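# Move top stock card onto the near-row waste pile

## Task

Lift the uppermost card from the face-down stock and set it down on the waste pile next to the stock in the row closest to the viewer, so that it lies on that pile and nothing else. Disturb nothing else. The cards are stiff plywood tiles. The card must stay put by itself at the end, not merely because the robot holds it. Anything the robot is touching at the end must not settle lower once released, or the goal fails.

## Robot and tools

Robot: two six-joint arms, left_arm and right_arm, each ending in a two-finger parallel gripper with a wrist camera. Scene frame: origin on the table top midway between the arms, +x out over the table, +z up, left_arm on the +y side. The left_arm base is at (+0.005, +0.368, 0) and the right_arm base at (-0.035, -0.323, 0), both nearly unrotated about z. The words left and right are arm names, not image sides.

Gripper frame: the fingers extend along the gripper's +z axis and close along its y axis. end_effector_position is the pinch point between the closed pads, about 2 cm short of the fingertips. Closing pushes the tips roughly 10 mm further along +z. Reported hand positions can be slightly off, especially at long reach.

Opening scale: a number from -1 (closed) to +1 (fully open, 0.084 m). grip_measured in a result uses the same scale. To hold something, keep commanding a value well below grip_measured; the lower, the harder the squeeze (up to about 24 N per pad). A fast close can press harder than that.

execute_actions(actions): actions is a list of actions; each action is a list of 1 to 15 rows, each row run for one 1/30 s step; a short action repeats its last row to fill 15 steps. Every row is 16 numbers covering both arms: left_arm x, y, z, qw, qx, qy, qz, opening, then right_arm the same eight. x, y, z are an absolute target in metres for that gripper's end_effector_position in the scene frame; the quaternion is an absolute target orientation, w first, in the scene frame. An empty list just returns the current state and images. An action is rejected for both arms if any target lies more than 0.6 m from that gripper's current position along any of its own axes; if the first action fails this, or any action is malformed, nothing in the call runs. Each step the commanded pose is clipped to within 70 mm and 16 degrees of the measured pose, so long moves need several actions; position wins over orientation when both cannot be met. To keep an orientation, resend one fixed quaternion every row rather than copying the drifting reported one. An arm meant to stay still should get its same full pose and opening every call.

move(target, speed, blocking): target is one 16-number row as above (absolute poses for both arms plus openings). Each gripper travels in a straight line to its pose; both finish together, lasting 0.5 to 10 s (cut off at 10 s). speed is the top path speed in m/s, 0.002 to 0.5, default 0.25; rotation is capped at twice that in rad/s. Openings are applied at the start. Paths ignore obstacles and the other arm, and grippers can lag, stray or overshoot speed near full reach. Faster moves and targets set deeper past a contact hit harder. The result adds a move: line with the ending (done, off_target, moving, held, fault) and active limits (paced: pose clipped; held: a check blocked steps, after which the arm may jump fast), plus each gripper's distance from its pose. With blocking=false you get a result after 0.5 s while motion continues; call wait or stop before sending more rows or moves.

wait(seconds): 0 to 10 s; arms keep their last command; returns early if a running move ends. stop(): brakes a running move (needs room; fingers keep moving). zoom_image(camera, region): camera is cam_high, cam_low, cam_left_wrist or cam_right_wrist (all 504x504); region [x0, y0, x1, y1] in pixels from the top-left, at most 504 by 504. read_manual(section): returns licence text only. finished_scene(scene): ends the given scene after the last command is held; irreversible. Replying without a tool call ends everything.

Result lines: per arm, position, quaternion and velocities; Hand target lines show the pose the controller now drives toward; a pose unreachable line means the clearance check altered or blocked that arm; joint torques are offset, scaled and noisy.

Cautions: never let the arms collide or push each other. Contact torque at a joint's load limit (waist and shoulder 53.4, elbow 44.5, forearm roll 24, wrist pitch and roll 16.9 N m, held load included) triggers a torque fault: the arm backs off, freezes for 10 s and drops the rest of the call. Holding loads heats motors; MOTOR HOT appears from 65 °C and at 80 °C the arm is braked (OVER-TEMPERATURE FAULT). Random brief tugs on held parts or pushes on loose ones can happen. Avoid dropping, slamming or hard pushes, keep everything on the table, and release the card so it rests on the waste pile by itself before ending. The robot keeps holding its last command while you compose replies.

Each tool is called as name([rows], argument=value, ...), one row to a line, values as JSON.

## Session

execute_actions(actions=[])

Scene clock: 0.00 s.
left_arm: end_effector_position=(+0.7667, +0.3706, +0.2868) grip_measured=-0.07 end_effector_quat_wxyz=(+0.082, +0.510, +0.842, -0.156) end_effector_velocity=(+0.000, -0.000, +0.000) end_effector_angular_velocity=(+0.000, -0.002, +0.000) | right_arm: end_effector_position=(+0.4087, -0.4087, +0.2064) grip_measured=-1.00 end_effector_quat_wxyz=(+0.633, +0.626, +0.413, +0.192) end_effector_velocity=(+0.000, +0.000, -0.000) end_effector_angular_velocity=(-0.000, +0.000, +0.001)
Joint positions: left_arm=[ 0.041 -0.985 -2.076 -0.378 -1.182 -1.778  0.041] | right_arm=[ 0.324 -0.598 -0.362 -2.197 -1.582  1.474  0.   ]
Joint velocities: left_arm=[-0.     0.    -0.    -0.     0.001 -0.    -0.   ] | right_arm=[ 0.001 -0.    -0.     0.    -0.     0.    -0.   ]
Joint torques (N m, as the arm reports them, + toward a larger angle): no reading
Hand target (left_arm): +0.767, +0.371, +0.287; +0.082, +0.510, +0.842, -0.156
Hand target (right_arm): +0.409, -0.409, +0.206; +0.633, +0.626, +0.413, +0.192

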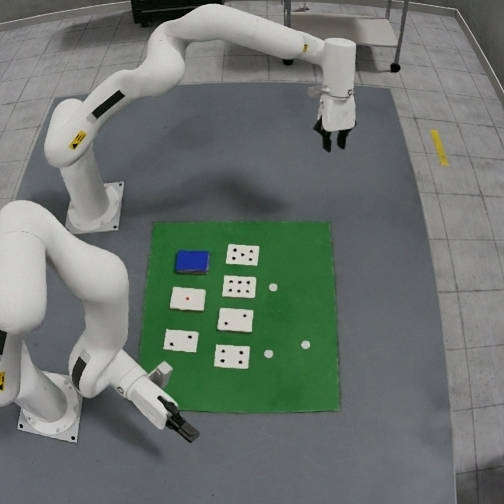

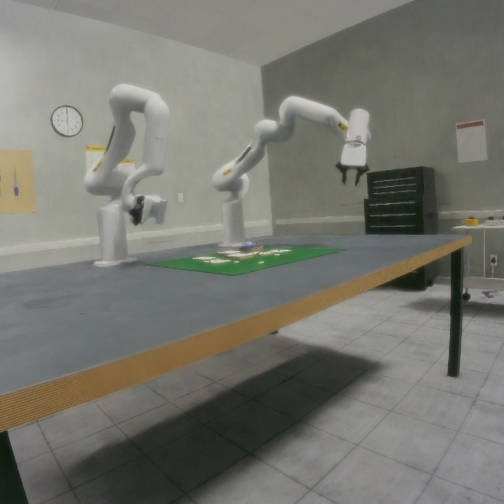

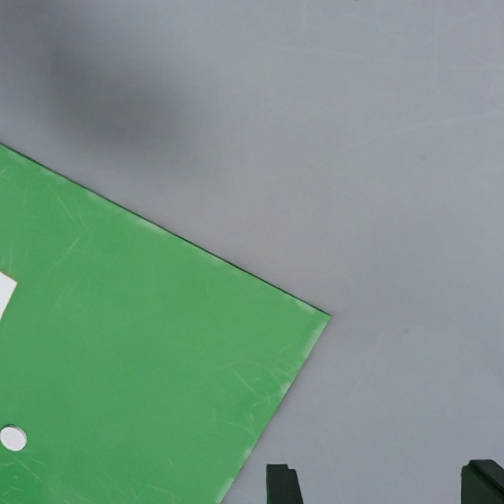

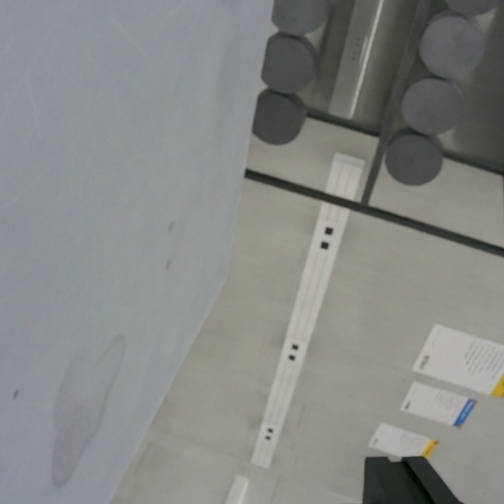

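move(target=[0.37,0.145,0.17,0,0,1,0,0.19, 0.4087,-0.4087,0.2064,0.633,0.626,0.413,0.192,-1], speed=0.3)

Scene clock: 2.73 s.
left_arm: end_effector_position=(+0.3711, +0.1434, +0.1694) grip_measured=+0.18 end_effector_quat_wxyz=(-0.001, -0.000, +1.000, -0.001) end_effector_velocity=(-0.001, -0.000, -0.000) end_effector_angular_velocity=(+0.008, +0.000, +0.004) | right_arm: end_effector_position=(+0.4087, -0.4087, +0.2064) grip_measured=-1.00 end_effector_quat_wxyz=(+0.633, +0.626, +0.413, +0.192) end_effector_velocity=(-0.001, -0.000, -0.001) end_effector_angular_velocity=(-0.001, +0.002, +0.000)
Joint positions: left_arm=[-0.621 -0.296 -0.731 -0.006 -0.436 -3.685  0.052] | right_arm=[ 0.324 -0.599 -0.362 -2.196 -1.583  1.475  0.   ]
Joint velocities: left_arm=[-0.005 -0.001 -0.001  0.016 -0.004 -0.024 -0.   ] | right_arm=[-0.    -0.002  0.001 -0.    -0.001  0.001  0.   ]
Joint torques (N m, as the arm reports them, + toward a larger angle): left_arm=[ -0.08  37.36 -14.28   1.43  -0.6   -0.41] | right_arm=[  2.01  19.94 -11.55   0.84  -1.4   -0.34]
Hand target (left_arm): +0.371, +0.143, +0.169; -0.001, -0.000, +1.000, -0.001
Hand target (right_arm): +0.409, -0.409, +0.206; +0.633, +0.626, +0.413, +0.192
Off the commanded pose (left_arm): 0.002 m, 0 deg.
Off the commanded pose (right_arm): 0.000 m, 0 deg.
move: done

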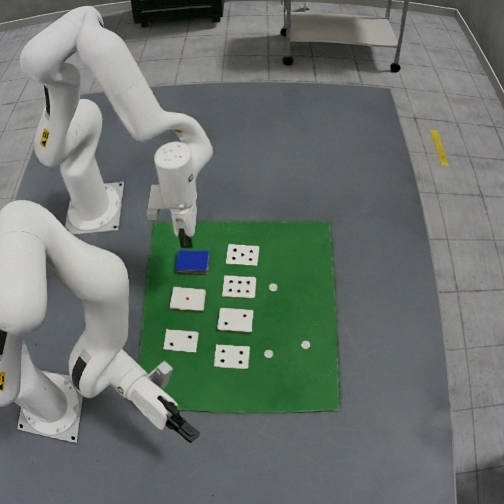

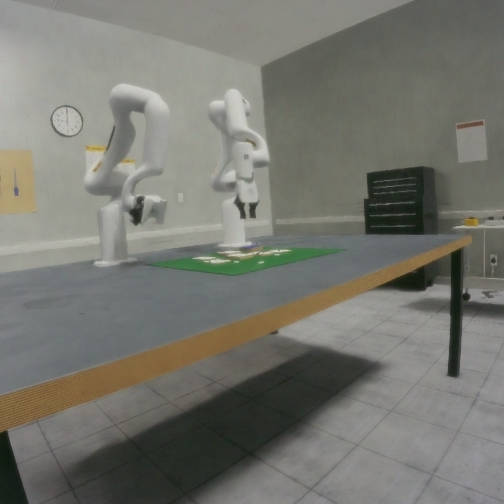

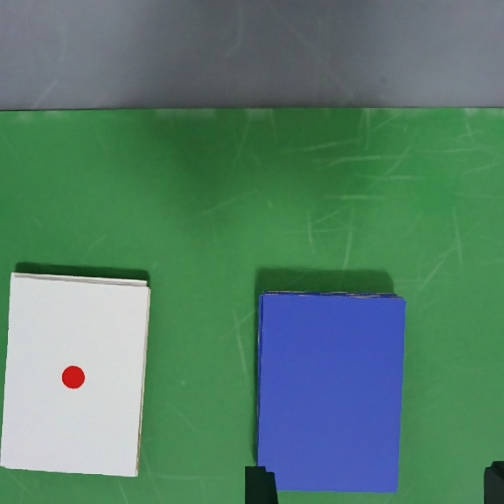

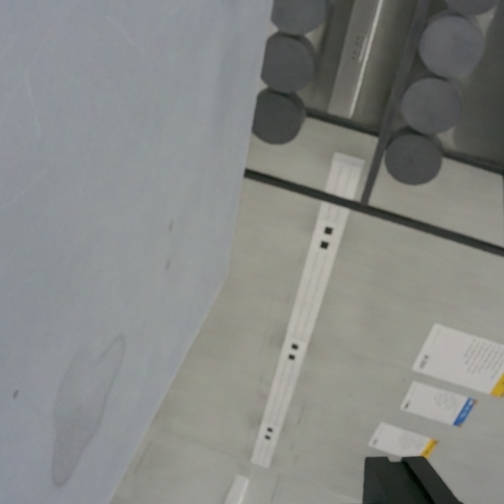

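zoom_image(camera="cam_left_wrist", region=[230, 270, 504, 504])

zoom_image(camera="cam_left_wrist", region=[0, 250, 254, 504])

Region (230, 270, 504, 504) of cam_left_wrist's 504x504 image, scaled by 1.839, with more detail than that image has; it fills the top 430 rows of this view, and the rest is white.

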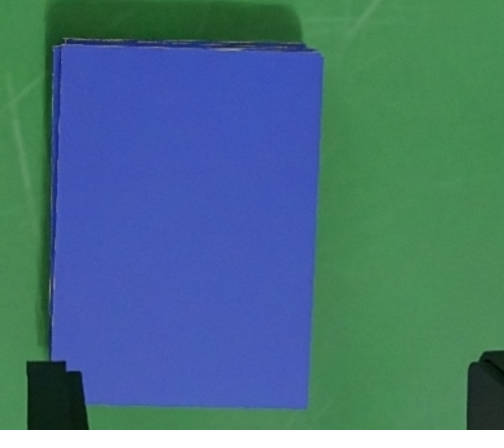

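Region (0, 250, 254, 504) of cam_left_wrist's 504x504 image, scaled by 1.984, with more detail than that image has.

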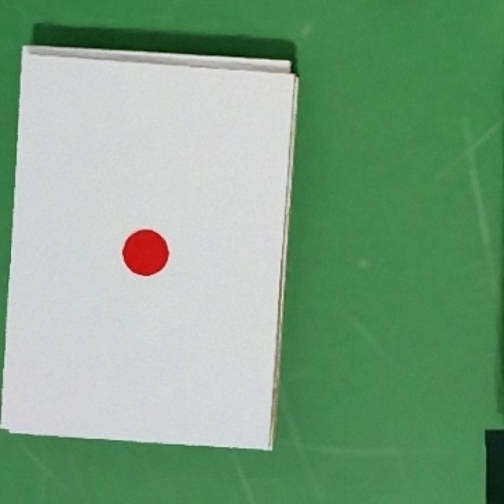

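move(target=[0.367,0.148,0.06,0,0.0227,0.9997,0,0.19, 0.4087,-0.4087,0.2064,0.633,0.626,0.413,0.192,-1], speed=0.15)

zoom_image(camera="cam_left_wrist", region=[200, 300, 504, 504])

Scene clock: 4.57 s.
left_arm: end_effector_position=(+0.3674, +0.1478, +0.0599) grip_measured=+0.18 end_effector_quat_wxyz=(+0.000, +0.023, +1.000, +0.000) end_effector_velocity=(-0.001, +0.000, -0.002) end_effector_angular_velocity=(+0.001, +0.002, +0.000) | right_arm: end_effector_position=(+0.4087, -0.4087, +0.2064) grip_measured=-1.00 end_effector_quat_wxyz=(+0.633, +0.626, +0.413, +0.192) end_effector_velocity=(-0.000, -0.000, -0.000) end_effector_angular_velocity=(+0.000, +0.001, -0.001)
Joint positions: left_arm=[-0.618 -0.544 -0.719  0.003 -0.175 -3.644  0.052] | right_arm=[ 0.324 -0.599 -0.362 -2.196 -1.583  1.475  0.   ]
Joint velocities: left_arm=[-0.    -0.004  0.001 -0.001  0.002  0.001 -0.   ] | right_arm=[-0.    -0.     0.     0.001  0.001 -0.     0.   ]
Joint torques (N m, as the arm reports them, + toward a larger angle): left_arm=[ -0.02  41.67 -10.5    1.01  -0.69  -0.5 ] | right_arm=[  7.4   21.8  -11.92   0.55  -1.43  -0.31]
Hand target (left_arm): +0.367, +0.148, +0.060; +0.000, +0.023, +1.000, +0.000
Hand target (right_arm): +0.409, -0.409, +0.206; +0.633, +0.626, +0.413, +0.192
Off the commanded pose (left_arm): 0.000 m, 0 deg.
Off the commanded pose (right_arm): 0.000 m, 0 deg.
move: done

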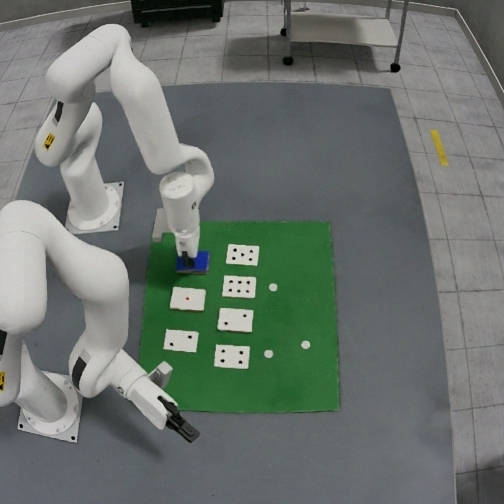

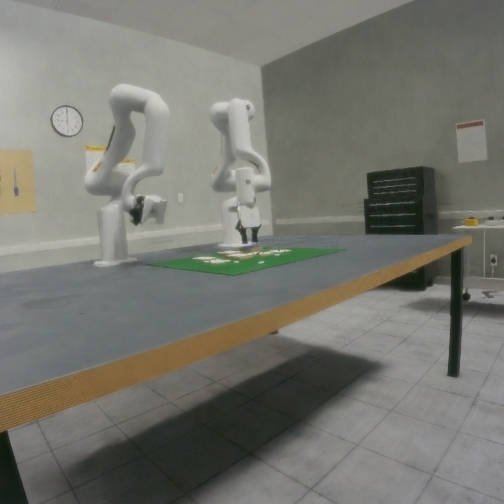

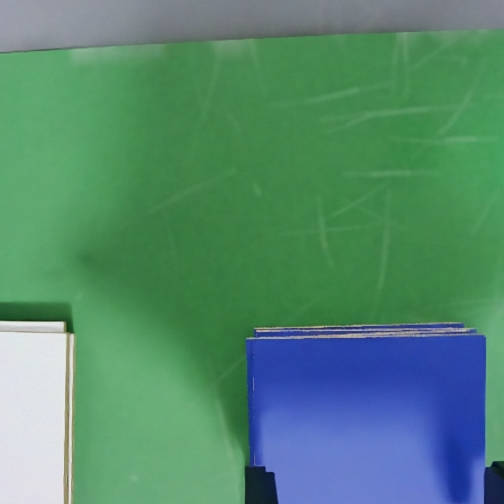

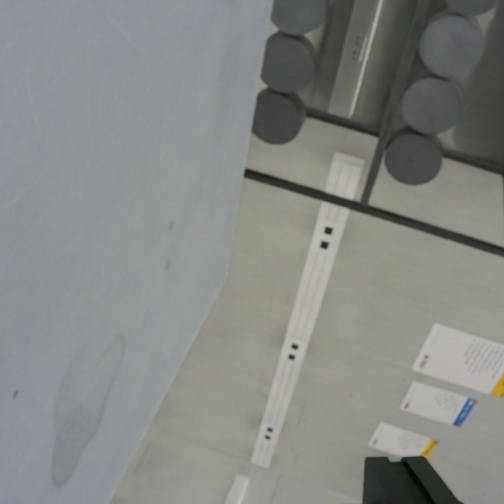

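Region (200, 300, 504, 504) of cam_left_wrist's 504x504 image, scaled by 1.658, with more detail than that image has; it fills the top 338 rows of this view, and the rest is white.

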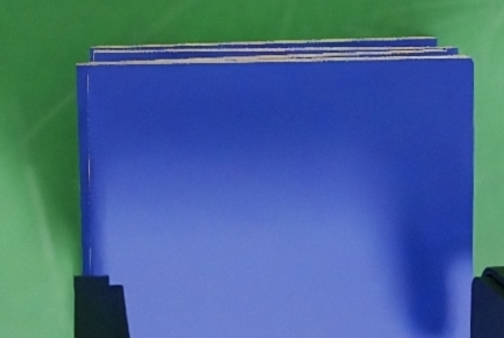

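zoom_image(camera="cam_left_wrist", region=[235, 310, 375, 400])

zoom_image(camera="cam_left_wrist", region=[364, 310, 504, 400])

Region (235, 310, 375, 400) of cam_left_wrist's 504x504 image, scaled by 3.600, with more detail than that image has; it fills the top 324 rows of this view, and the rest is white.

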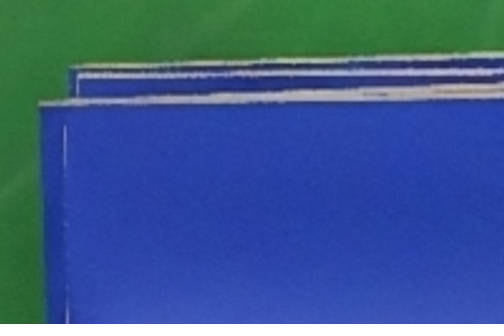

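Region (364, 310, 504, 400) of cam_left_wrist's 504x504 image, scaled by 3.600, with more detail than that image has; it fills the top 324 rows of this view, and the rest is white.

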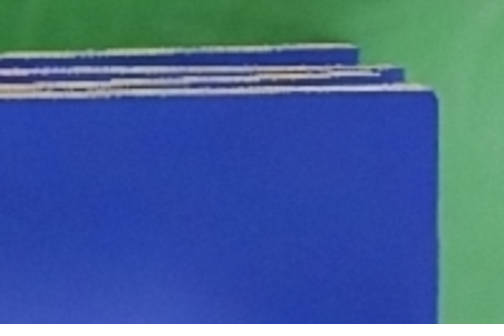

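execute_actions([
  [[0.367,0.148,0.055,0,0.0227,0.9997,0,0.19, 0.4087,-0.4087,0.2064,0.633,0.626,0.413,0.192,-1],[0.367,0.148,0.052,0,0.0227,0.9997,0,0.19, 0.4087,-0.4087,0.2064,0.633,0.626,0.413,0.192,-1],[0.367,0.148,0.049,0,0.0227,0.9997,0,0.19, 0.4087,-0.4087,0.2064,0.633,0.626,0.413,0.192,-1],[0.367,0.148,0.047,0,0.0227,0.9997,0,0.19, 0.4087,-0.4087,0.2064,0.633,0.626,0.413,0.192,-1],[0.367,0.148,0.046,0,0.0227,0.9997,0,0.19, 0.4087,-0.4087,0.2064,0.633,0.626,0.413,0.192,-1],[0.367,0.148,0.0455,0,0.0227,0.9997,0,0.19, 0.4087,-0.4087,0.2064,0.633,0.626,0.413,0.192,-1],[0.367,0.148,0.045,0,0.0227,0.9997,0,0.19, 0.4087,-0.4087,0.2064,0.633,0.626,0.413,0.192,-1],[0.367,0.148,0.0445,0,0.0227,0.9997,0,0.19, 0.4087,-0.4087,0.2064,0.633,0.626,0.413,0.192,-1]],
])

Scene clock: 6.17 s.
left_arm: end_effector_position=(+0.3671, +0.1480, +0.0446) grip_measured=+0.18 end_effector_quat_wxyz=(+0.000, +0.023, +1.000, -0.000) end_effector_velocity=(-0.000, -0.000, -0.001) end_effector_angular_velocity=(+0.000, +0.000, +0.000) | right_arm: end_effector_position=(+0.4087, -0.4087, +0.2064) grip_measured=-1.00 end_effector_quat_wxyz=(+0.633, +0.626, +0.413, +0.192) end_effector_velocity=(+0.000, +0.000, +0.000) end_effector_angular_velocity=(-0.001, +0.000, +0.001)
Joint positions: left_arm=[-0.618 -0.583 -0.725  0.001 -0.142 -3.642  0.052] | right_arm=[ 0.324 -0.599 -0.362 -2.196 -1.583  1.475  0.   ]
Joint velocities: left_arm=[-0.    -0.002  0.    -0.001  0.001  0.001  0.   ] | right_arm=[-0.     0.    -0.    -0.001 -0.    -0.002  0.   ]
Joint torques (N m, as the arm reports them, + toward a larger angle): left_arm=[-0.21 43.75 -9.38  1.79 -0.47 -0.53] | right_arm=[  4.39  20.92 -11.35   0.43  -1.53  -0.08]
Hand target (left_arm): +0.367, +0.148, +0.044; +0.000, +0.023, +1.000, +0.000
Hand target (right_arm): +0.409, -0.409, +0.206; +0.633, +0.626, +0.413, +0.192
Off the commanded pose (left_arm): 0.000 m, 0 deg.
Off the commanded pose (right_arm): 0.000 m, 0 deg.

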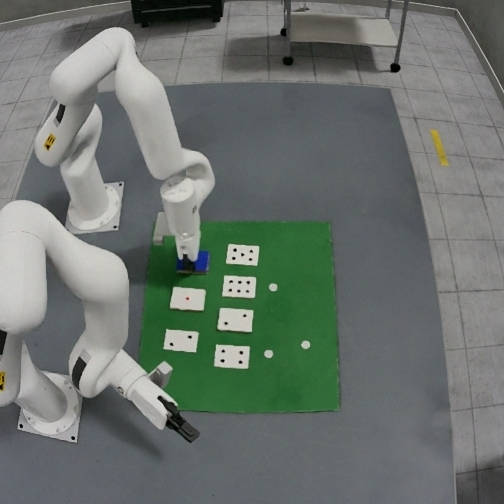

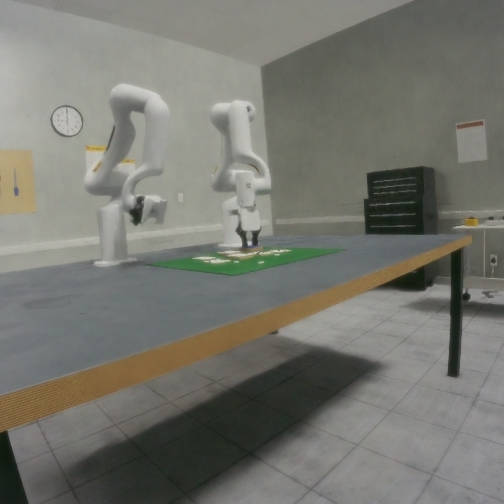

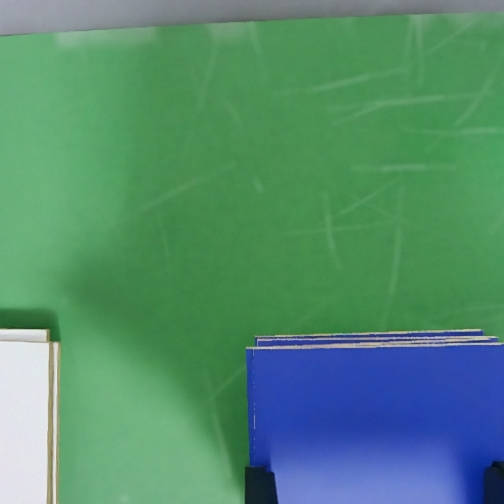

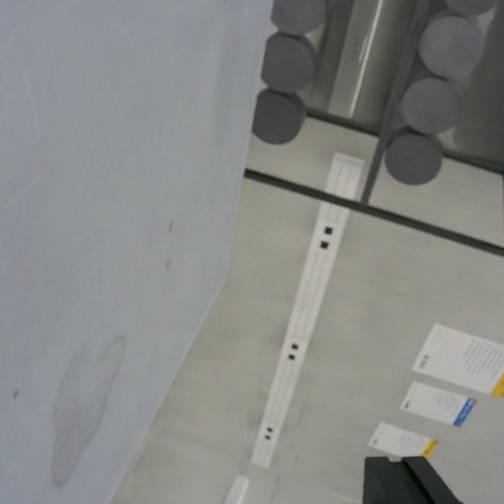

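No contact yet. Next step down.

execute_actions([
  [[0.367,0.148,0.044,0,0.0227,0.9997,0,0.19, 0.4087,-0.4087,0.2064,0.633,0.626,0.413,0.192,-1],[0.367,0.148,0.0437,0,0.0227,0.9997,0,0.19, 0.4087,-0.4087,0.2064,0.633,0.626,0.413,0.192,-1],[0.367,0.148,0.0434,0,0.0227,0.9997,0,0.19, 0.4087,-0.4087,0.2064,0.633,0.626,0.413,0.192,-1],[0.367,0.148,0.0431,0,0.0227,0.9997,0,0.19, 0.4087,-0.4087,0.2064,0.633,0.626,0.413,0.192,-1],[0.367,0.148,0.0428,0,0.0227,0.9997,0,0.19, 0.4087,-0.4087,0.2064,0.633,0.626,0.413,0.192,-1],[0.367,0.148,0.0425,0,0.0227,0.9997,0,0.19, 0.4087,-0.4087,0.2064,0.633,0.626,0.413,0.192,-1]],
])

Scene clock: 6.87 s.
left_arm: end_effector_position=(+0.3670, +0.1480, +0.0425) grip_measured=+0.18 end_effector_quat_wxyz=(+0.000, +0.023, +1.000, -0.000) end_effector_velocity=(+0.001, -0.001, +0.001) end_effector_angular_velocity=(-0.002, -0.003, +0.001) | right_arm: end_effector_position=(+0.4087, -0.4087, +0.2064) grip_measured=-1.00 end_effector_quat_wxyz=(+0.633, +0.626, +0.413, +0.192) end_effector_velocity=(+0.000, +0.000, -0.000) end_effector_angular_velocity=(+0.001, +0.000, +0.001)
Joint positions: left_arm=[-0.618 -0.588 -0.726  0.    -0.137 -3.641  0.052] | right_arm=[ 0.324 -0.599 -0.362 -2.196 -1.583  1.475  0.   ]
Joint velocities: left_arm=[-0.     0.002 -0.    -0.001  0.002  0.    -0.   ] | right_arm=[ 0.001 -0.    -0.001 -0.     0.001  0.     0.   ]
Joint torques (N m, as the arm reports them, + toward a larger angle): left_arm=[-0.85 42.11 -9.7   0.98 -0.62 -0.62] | right_arm=[  5.35  20.27 -10.09   1.33  -1.59  -0.33]
Hand target (left_arm): +0.367, +0.148, +0.042; +0.000, +0.023, +1.000, +0.000
Hand target (right_arm): +0.409, -0.409, +0.206; +0.633, +0.626, +0.413, +0.192
Off the commanded pose (left_arm): 0.000 m, 0 deg.
Off the commanded pose (right_arm): 0.000 m, 0 deg.

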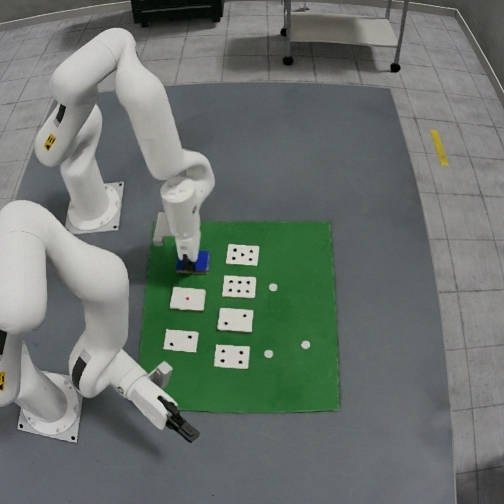

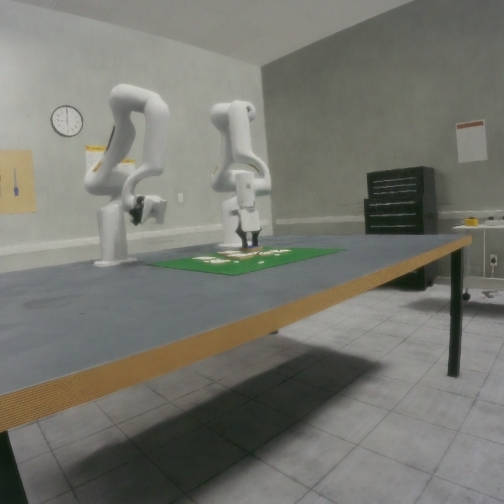

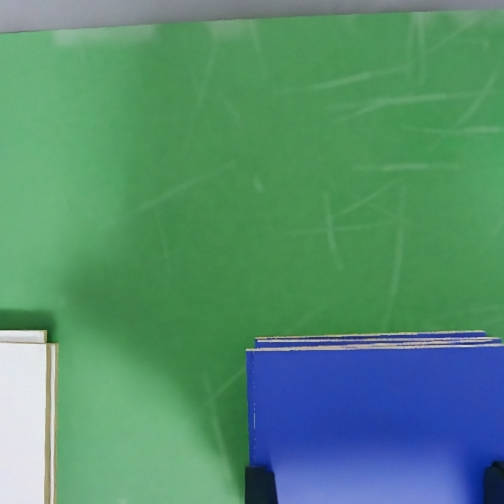

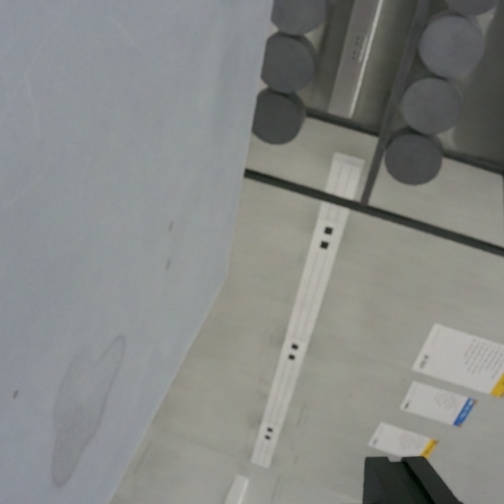

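execute_actions([
  [[0.367,0.148,0.0422,0,0.0227,0.9997,0,0.19, 0.4087,-0.4087,0.2064,0.633,0.626,0.413,0.192,-1],[0.367,0.148,0.0419,0,0.0227,0.9997,0,0.19, 0.4087,-0.4087,0.2064,0.633,0.626,0.413,0.192,-1],[0.367,0.148,0.0416,0,0.0227,0.9997,0,0.19, 0.4087,-0.4087,0.2064,0.633,0.626,0.413,0.192,-1],[0.367,0.148,0.0413,0,0.0227,0.9997,0,0.19, 0.4087,-0.4087,0.2064,0.633,0.626,0.413,0.192,-1],[0.367,0.148,0.041,0,0.0227,0.9997,0,0.19, 0.4087,-0.4087,0.2064,0.633,0.626,0.413,0.192,-1],[0.367,0.148,0.0407,0,0.0227,0.9997,0,0.19, 0.4087,-0.4087,0.2064,0.633,0.626,0.413,0.192,-1],[0.367,0.148,0.0405,0,0.0227,0.9997,0,0.19, 0.4087,-0.4087,0.2064,0.633,0.626,0.413,0.192,-1]],
])

Scene clock: 38.77 s.
left_arm: end_effector_position=(+0.3672, +0.1479, +0.0414) grip_measured=+0.19 end_effector_quat_wxyz=(-0.000, +0.023, +1.000, +0.000) end_effector_velocity=(+0.000, +0.000, -0.001) end_effector_angular_velocity=(-0.001, -0.001, +0.001) | right_arm: end_effector_position=(+0.4087, -0.4087, +0.2064) grip_measured=-1.00 end_effector_quat_wxyz=(+0.633, +0.626, +0.413, +0.192) end_effector_velocity=(-0.001, -0.000, -0.001) end_effector_angular_velocity=(-0.000, +0.003, -0.001)
Joint positions: left_arm=[-0.618 -0.592 -0.728  0.    -0.137 -3.641  0.052] | right_arm=[ 0.324 -0.599 -0.362 -2.196 -1.583  1.475  0.   ]
Joint velocities: left_arm=[ 0.001 -0.002 -0.    -0.001  0.004  0.     0.   ] | right_arm=[-0.    -0.002  0.001  0.001  0.001  0.     0.   ]
Joint torques (N m, as the arm reports them, + toward a larger angle): left_arm=[ 1.   14.46 -6.79  1.15  3.58 -0.32] | right_arm=[  3.32  20.77 -10.42   0.32  -1.51  -0.26]
Hand target (left_arm): +0.367, +0.148, +0.040; -0.000, +0.023, +1.000, +0.000
Hand target (right_arm): +0.409, -0.409, +0.206; +0.633, +0.626, +0.413, +0.192
Off the commanded pose (left_arm): 0.001 m, 0 deg.
Off the commanded pose (right_arm): 0.000 m, 0 deg.

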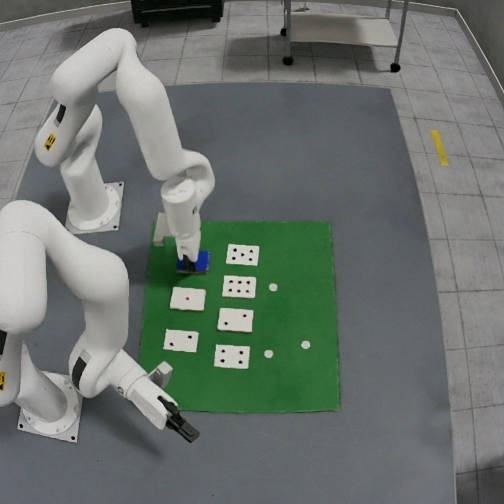

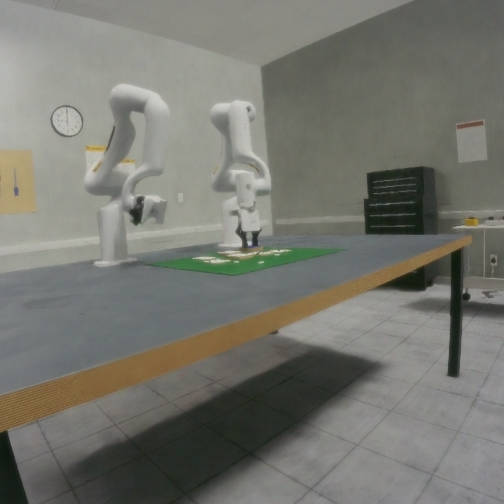

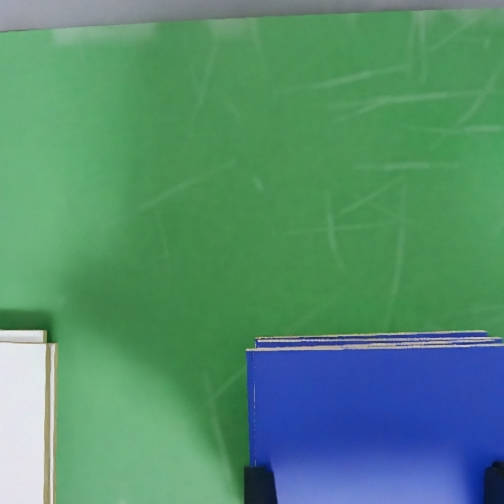

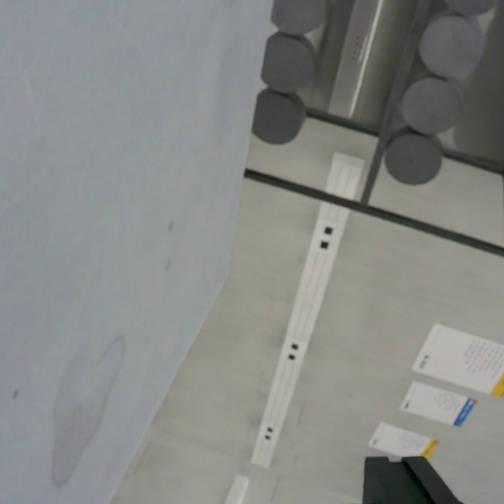

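execute_actions([
  [[0.367,0.148,0.042,0,0.0227,0.9997,0,0.19, 0.4087,-0.4087,0.2064,0.633,0.626,0.413,0.192,-1],[0.367,0.148,0.0435,0,0.0227,0.9997,0,0.19, 0.4087,-0.4087,0.2064,0.633,0.626,0.413,0.192,-1],[0.367,0.148,0.045,0,0.0227,0.9997,0,0.3, 0.4087,-0.4087,0.2064,0.633,0.626,0.413,0.192,-1],[0.367,0.148,0.045,0,0.0227,0.9997,0,0.45, 0.4087,-0.4087,0.2064,0.633,0.626,0.413,0.192,-1],[0.367,0.148,0.045,0,0.0227,0.9997,0,0.6, 0.4087,-0.4087,0.2064,0.633,0.626,0.413,0.192,-1],[0.367,0.148,0.045,0,0.0227,0.9997,0,0.75, 0.4087,-0.4087,0.2064,0.633,0.626,0.413,0.192,-1],[0.367,0.148,0.045,0,0.0227,0.9997,0,0.75, 0.4087,-0.4087,0.2064,0.633,0.626,0.413,0.192,-1],[0.367,0.148,0.045,0,0.0227,0.9997,0,0.75, 0.4087,-0.4087,0.2064,0.633,0.626,0.413,0.192,-1],[0.367,0.148,0.045,0,0.0227,0.9997,0,0.75, 0.4087,-0.4087,0.2064,0.633,0.626,0.413,0.192,-1],[0.367,0.148,0.044,0,0.0227,0.9997,0,0.75, 0.4087,-0.4087,0.2064,0.633,0.626,0.413,0.192,-1],[0.367,0.148,0.043,0,0.0227,0.9997,0,0.75, 0.4087,-0.4087,0.2064,0.633,0.626,0.413,0.192,-1],[0.367,0.148,0.042,0,0.0227,0.9997,0,0.75, 0.4087,-0.4087,0.2064,0.633,0.626,0.413,0.192,-1],[0.367,0.148,0.041,0,0.0227,0.9997,0,0.75, 0.4087,-0.4087,0.2064,0.633,0.626,0.413,0.192,-1],[0.367,0.148,0.040,0,0.0227,0.9997,0,0.75, 0.4087,-0.4087,0.2064,0.633,0.626,0.413,0.192,-1],[0.367,0.148,0.039,0,0.0227,0.9997,0,0.75, 0.4087,-0.4087,0.2064,0.633,0.626,0.413,0.192,-1]],
  [[0.367,0.148,0.038,0,0.0227,0.9997,0,0.75, 0.4087,-0.4087,0.2064,0.633,0.626,0.413,0.192,-1],[0.367,0.148,0.0375,0,0.0227,0.9997,0,0.75, 0.4087,-0.4087,0.2064,0.633,0.626,0.413,0.192,-1],[0.367,0.148,0.0369,0,0.0227,0.9997,0,0.75, 0.4087,-0.4087,0.2064,0.633,0.626,0.413,0.192,-1],[0.367,0.148,0.0369,0,0.0227,0.9997,0,0.75, 0.4087,-0.4087,0.2064,0.633,0.626,0.413,0.192,-1],[0.367,0.148,0.0369,0,0.0227,0.9997,0,0.75, 0.4087,-0.4087,0.2064,0.633,0.626,0.413,0.192,-1],[0.367,0.148,0.0369,0,0.0227,0.9997,0,0.72, 0.4087,-0.4087,0.2064,0.633,0.626,0.413,0.192,-1],[0.367,0.148,0.0369,0,0.0227,0.9997,0,0.69, 0.4087,-0.4087,0.2064,0.633,0.626,0.413,0.192,-1],[0.367,0.148,0.0369,0,0.0227,0.9997,0,0.66, 0.4087,-0.4087,0.2064,0.633,0.626,0.413,0.192,-1],[0.367,0.148,0.0369,0,0.0227,0.9997,0,0.63, 0.4087,-0.4087,0.2064,0.633,0.626,0.413,0.192,-1],[0.367,0.148,0.0369,0,0.0227,0.9997,0,0.61, 0.4087,-0.4087,0.2064,0.633,0.626,0.413,0.192,-1]],
])

zoom_image(camera="cam_left_wrist", region=[200, 330, 504, 504])

Scene clock: 40.57 s.
left_arm: end_effector_position=(+0.3670, +0.1480, +0.0369) grip_measured=+0.61 end_effector_quat_wxyz=(+0.000, +0.023, +1.000, -0.000) end_effector_velocity=(-0.001, -0.000, -0.000) end_effector_angular_velocity=(+0.001, +0.002, -0.003) | right_arm: end_effector_position=(+0.4087, -0.4087, +0.2064) grip_measured=-1.00 end_effector_quat_wxyz=(+0.633, +0.626, +0.413, +0.192) end_effector_velocity=(+0.000, -0.000, +0.001) end_effector_angular_velocity=(+0.001, -0.002, -0.000)
Joint positions: left_arm=[-0.618 -0.603 -0.729  0.    -0.126 -3.641  0.069] | right_arm=[ 0.324 -0.599 -0.362 -2.196 -1.583  1.475  0.   ]
Joint velocities: left_arm=[-0.002 -0.     0.     0.001 -0.001 -0.    -0.001] | right_arm=[-0.001  0.002 -0.    -0.001  0.     0.     0.   ]
Joint torques (N m, as the arm reports them, + toward a larger angle): left_arm=[ -0.16  41.98 -10.41   1.58  -0.75  -0.45] | right_arm=[  4.67  22.39 -11.73   0.7   -1.54  -0.32]
Hand target (left_arm): +0.367, +0.148, +0.037; +0.000, +0.023, +1.000, +0.000
Hand target (right_arm): +0.409, -0.409, +0.206; +0.633, +0.626, +0.413, +0.192
Off the commanded pose (left_arm): 0.000 m, 0 deg.
Off the commanded pose (right_arm): 0.000 m, 0 deg.

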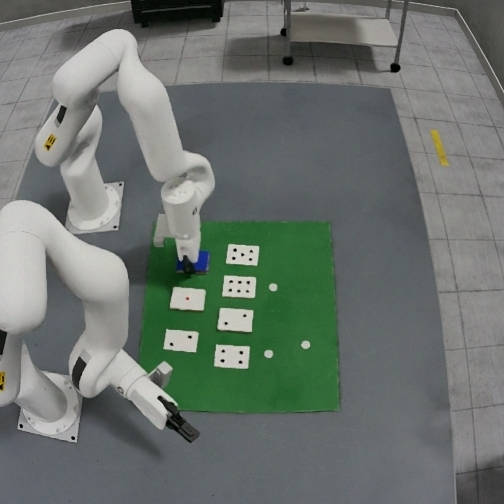

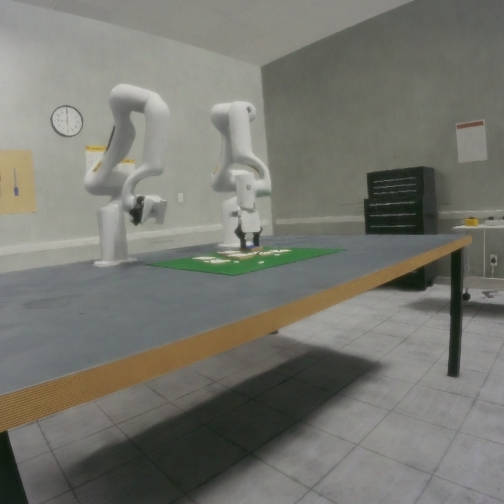

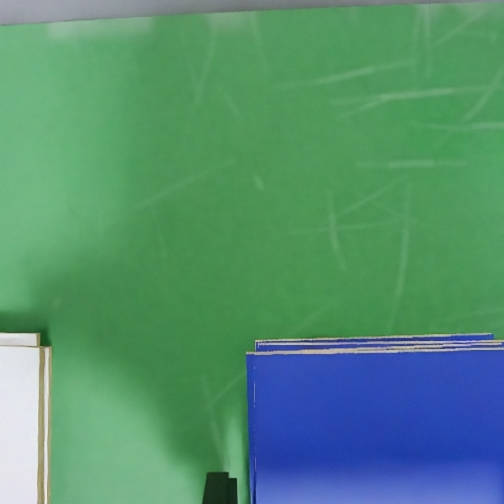

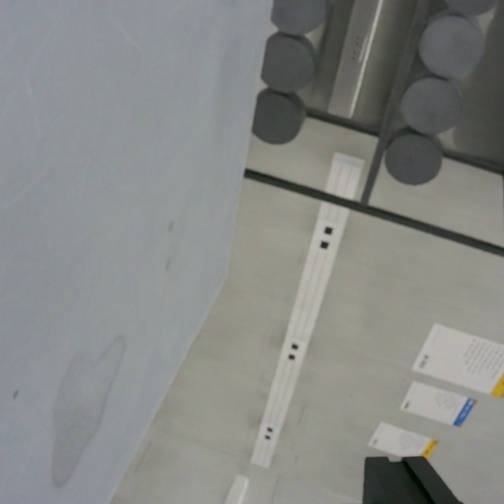

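Region (200, 330, 504, 504) of cam_left_wrist's 504x504 image, scaled by 1.658, with more detail than that image has; it fills the top 288 rows of this view, and the rest is white.

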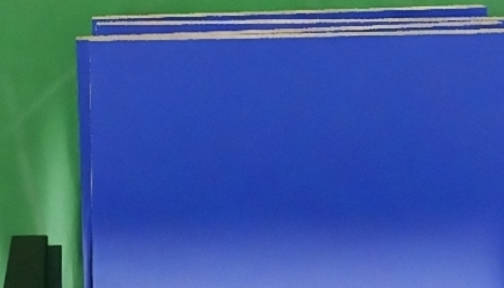

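execute_actions([
  [[0.367,0.1485,0.0369,0,0.0227,0.9997,0,0.6, 0.4087,-0.4087,0.2064,0.633,0.626,0.413,0.192,-1],[0.367,0.149,0.0369,0,0.0227,0.9997,0,0.58, 0.4087,-0.4087,0.2064,0.633,0.626,0.413,0.192,-1],[0.367,0.149,0.0369,0,0.0227,0.9997,0,0.56, 0.4087,-0.4087,0.2064,0.633,0.626,0.413,0.192,-1],[0.367,0.149,0.0369,0,0.0227,0.9997,0,0.54, 0.4087,-0.4087,0.2064,0.633,0.626,0.413,0.192,-1],[0.367,0.149,0.0369,0,0.0227,0.9997,0,0.52, 0.4087,-0.4087,0.2064,0.633,0.626,0.413,0.192,-1],[0.367,0.149,0.0369,0,0.0227,0.9997,0,0.49, 0.4087,-0.4087,0.2064,0.633,0.626,0.413,0.192,-1],[0.367,0.149,0.0369,0,0.0227,0.9997,0,0.46, 0.4087,-0.4087,0.2064,0.633,0.626,0.413,0.192,-1],[0.367,0.149,0.0369,0,0.0227,0.9997,0,0.42, 0.4087,-0.4087,0.2064,0.633,0.626,0.413,0.192,-1],[0.367,0.149,0.0369,0,0.0227,0.9997,0,0.38, 0.4087,-0.4087,0.2064,0.633,0.626,0.413,0.192,-1],[0.367,0.149,0.0369,0,0.0227,0.9997,0,0.33, 0.4087,-0.4087,0.2064,0.633,0.626,0.413,0.192,-1],[0.367,0.149,0.0369,0,0.0227,0.9997,0,0.28, 0.4087,-0.4087,0.2064,0.633,0.626,0.413,0.192,-1],[0.367,0.149,0.0369,0,0.0227,0.9997,0,0.22, 0.4087,-0.4087,0.2064,0.633,0.626,0.413,0.192,-1],[0.367,0.149,0.0369,0,0.0227,0.9997,0,0.15, 0.4087,-0.4087,0.2064,0.633,0.626,0.413,0.192,-1],[0.367,0.149,0.0369,0,0.0227,0.9997,0,0.1, 0.4087,-0.4087,0.2064,0.633,0.626,0.413,0.192,-1]],
])

zoom_image(camera="cam_left_wrist", region=[200, 330, 504, 504])

Scene clock: 41.67 s.
left_arm: end_effector_position=(+0.3670, +0.1490, +0.0370) grip_measured=+0.46 end_effector_quat_wxyz=(-0.000, +0.023, +1.000, +0.000) end_effector_velocity=(+0.001, -0.001, +0.000) end_effector_angular_velocity=(-0.002, -0.003, -0.000) | right_arm: end_effector_position=(+0.4087, -0.4087, +0.2064) grip_measured=-1.00 end_effector_quat_wxyz=(+0.633, +0.626, +0.413, +0.192) end_effector_velocity=(+0.000, +0.000, +0.000) end_effector_angular_velocity=(+0.001, -0.000, +0.001)
Joint positions: left_arm=[-0.616 -0.602 -0.727  0.    -0.125 -3.639  0.063] | right_arm=[ 0.324 -0.599 -0.362 -2.196 -1.583  1.475  0.   ]
Joint velocities: left_arm=[-0.     0.001  0.    -0.     0.002  0.     0.   ] | right_arm=[ 0.     0.001 -0.    -0.     0.001 -0.     0.   ]
Joint torques (N m, as the arm reports them, + toward a larger angle): left_arm=[ -0.86  39.94 -10.49   1.65  -0.3   -0.33] | right_arm=[  1.87  21.22 -10.37   0.51  -1.54  -0.37]
Hand target (left_arm): +0.367, +0.149, +0.037; +0.000, +0.023, +1.000, +0.000
Hand target (right_arm): +0.409, -0.409, +0.206; +0.633, +0.626, +0.413, +0.192
Off the commanded pose (left_arm): 0.000 m, 0 deg.
Off the commanded pose (right_arm): 0.000 m, 0 deg.

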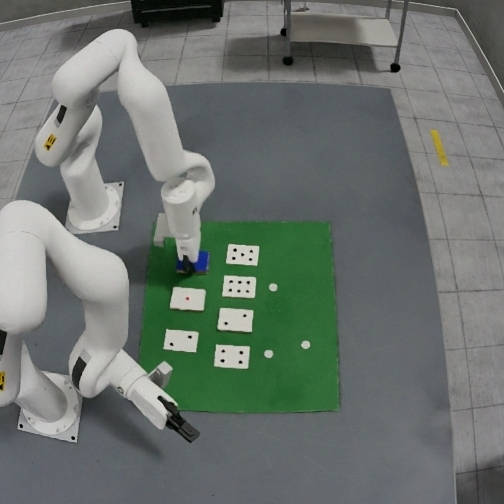

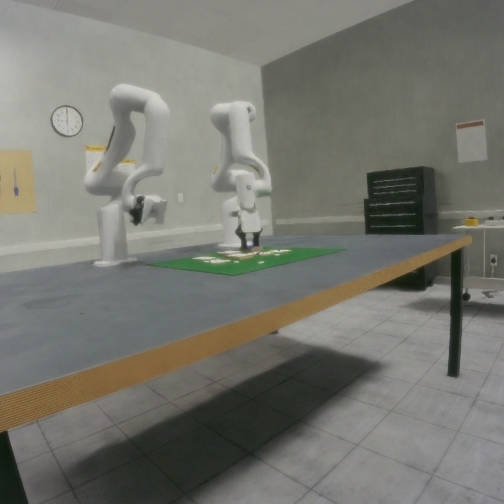

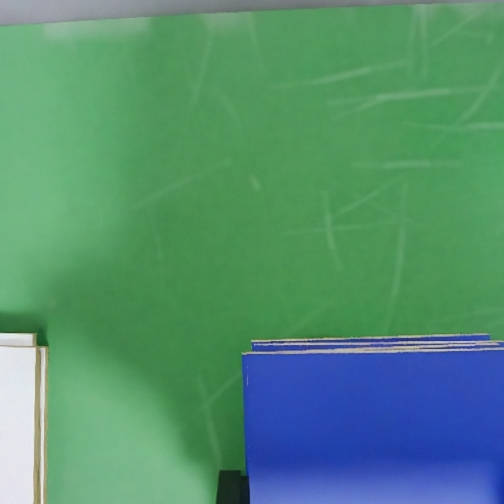

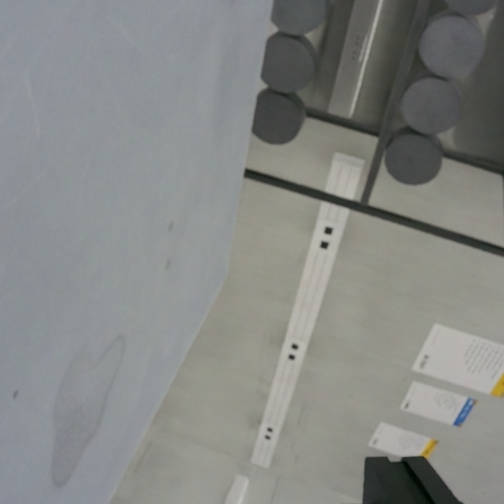

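Region (200, 330, 504, 504) of cam_left_wrist's 504x504 image, scaled by 1.658, with more detail than that image has; it fills the top 288 rows of this view, and the rest is white.

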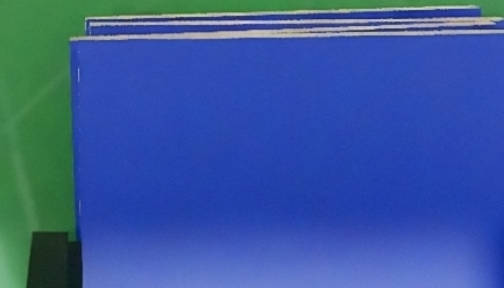

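execute_actions([
  [[0.367,0.149,0.0374,0,0.0227,0.9997,0,0.05, 0.4087,-0.4087,0.2064,0.633,0.626,0.413,0.192,-1],[0.367,0.149,0.038,0,0.0227,0.9997,0,0.0, 0.4087,-0.4087,0.2064,0.633,0.626,0.413,0.192,-1],[0.367,0.149,0.0385,0,0.0227,0.9997,0,-0.05, 0.4087,-0.4087,0.2064,0.633,0.626,0.413,0.192,-1],[0.367,0.149,0.0395,0,0.0227,0.9997,0,-0.1, 0.4087,-0.4087,0.2064,0.633,0.626,0.413,0.192,-1],[0.367,0.149,0.0405,0,0.0227,0.9997,0,-0.1, 0.4087,-0.4087,0.2064,0.633,0.626,0.413,0.192,-1],[0.367,0.149,0.0415,0,0.0227,0.9997,0,-0.1, 0.4087,-0.4087,0.2064,0.633,0.626,0.413,0.192,-1],[0.367,0.149,0.043,0,0.0227,0.9997,0,-0.1, 0.4087,-0.4087,0.2064,0.633,0.626,0.413,0.192,-1],[0.367,0.149,0.0445,0,0.0227,0.9997,0,-0.1, 0.4087,-0.4087,0.2064,0.633,0.626,0.413,0.192,-1],[0.367,0.149,0.0465,0,0.0227,0.9997,0,-0.1, 0.4087,-0.4087,0.2064,0.633,0.626,0.413,0.192,-1],[0.367,0.149,0.0485,0,0.0227,0.9997,0,-0.1, 0.4087,-0.4087,0.2064,0.633,0.626,0.413,0.192,-1],[0.367,0.149,0.0505,0,0.0227,0.9997,0,-0.1, 0.4087,-0.4087,0.2064,0.633,0.626,0.413,0.192,-1],[0.367,0.149,0.0525,0,0.0227,0.9997,0,-0.1, 0.4087,-0.4087,0.2064,0.633,0.626,0.413,0.192,-1],[0.367,0.149,0.054,0,0.0227,0.9997,0,-0.1, 0.4087,-0.4087,0.2064,0.633,0.626,0.413,0.192,-1],[0.367,0.149,0.055,0,0.0227,0.9997,0,-0.1, 0.4087,-0.4087,0.2064,0.633,0.626,0.413,0.192,-1],[0.367,0.149,0.055,0,0.0227,0.9997,0,-0.1, 0.4087,-0.4087,0.2064,0.633,0.626,0.413,0.192,-1]],
])

zoom_image(camera="cam_left_wrist", region=[200, 310, 504, 504])

Scene clock: 43.57 s.
left_arm: end_effector_position=(+0.3671, +0.1489, +0.0519) grip_measured=+0.46 end_effector_quat_wxyz=(+0.000, +0.023, +1.000, -0.000) end_effector_velocity=(+0.002, -0.001, +0.046) end_effector_angular_velocity=(-0.004, -0.006, +0.000) | right_arm: end_effector_position=(+0.4087, -0.4087, +0.2064) grip_measured=-1.00 end_effector_quat_wxyz=(+0.633, +0.626, +0.413, +0.192) end_effector_velocity=(+0.000, -0.000, +0.001) end_effector_angular_velocity=(+0.000, -0.002, -0.000)
Joint positions: left_arm=[-0.616 -0.563 -0.72  -0.    -0.156 -3.639  0.063] | right_arm=[ 0.324 -0.599 -0.362 -2.196 -1.583  1.475  0.   ]
Joint velocities: left_arm=[ 0.001  0.117  0.018 -0.    -0.093  0.001  0.   ] | right_arm=[-0.     0.002  0.    -0.    -0.001  0.     0.   ]
Joint torques (N m, as the arm reports them, + toward a larger angle): left_arm=[ -0.17  38.48 -10.32   1.52  -0.27  -0.33] | right_arm=[ 4.08 20.65 -9.63  0.89 -1.64 -0.3 ]
Hand target (left_arm): +0.367, +0.149, +0.055; -0.000, +0.023, +1.000, -0.000
Hand target (right_arm): +0.409, -0.409, +0.206; +0.633, +0.626, +0.413, +0.192
Off the commanded pose (left_arm): 0.003 m, 0 deg.
Off the commanded pose (right_arm): 0.000 m, 0 deg.

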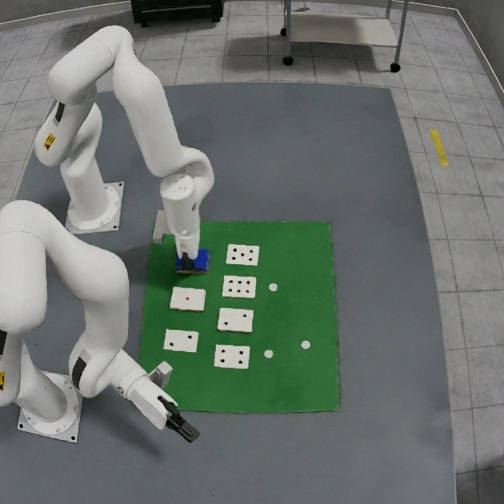

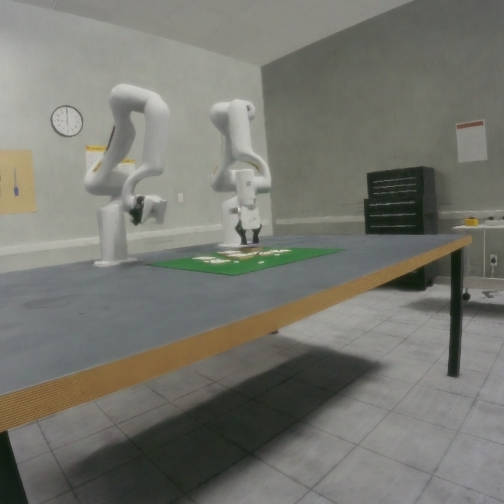

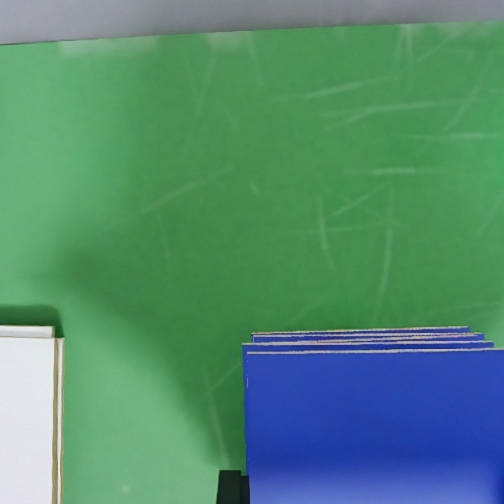

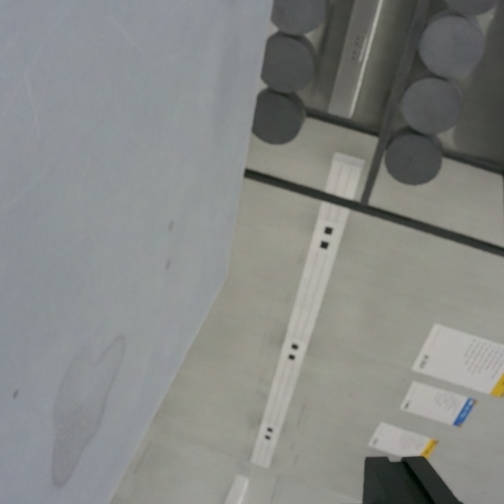

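Region (200, 310, 504, 504) of cam_left_wrist's 504x504 image, scaled by 1.658, with more detail than that image has; it fills the top 322 rows of this view, and the rest is white.

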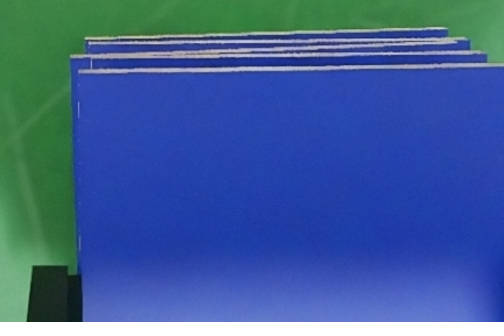

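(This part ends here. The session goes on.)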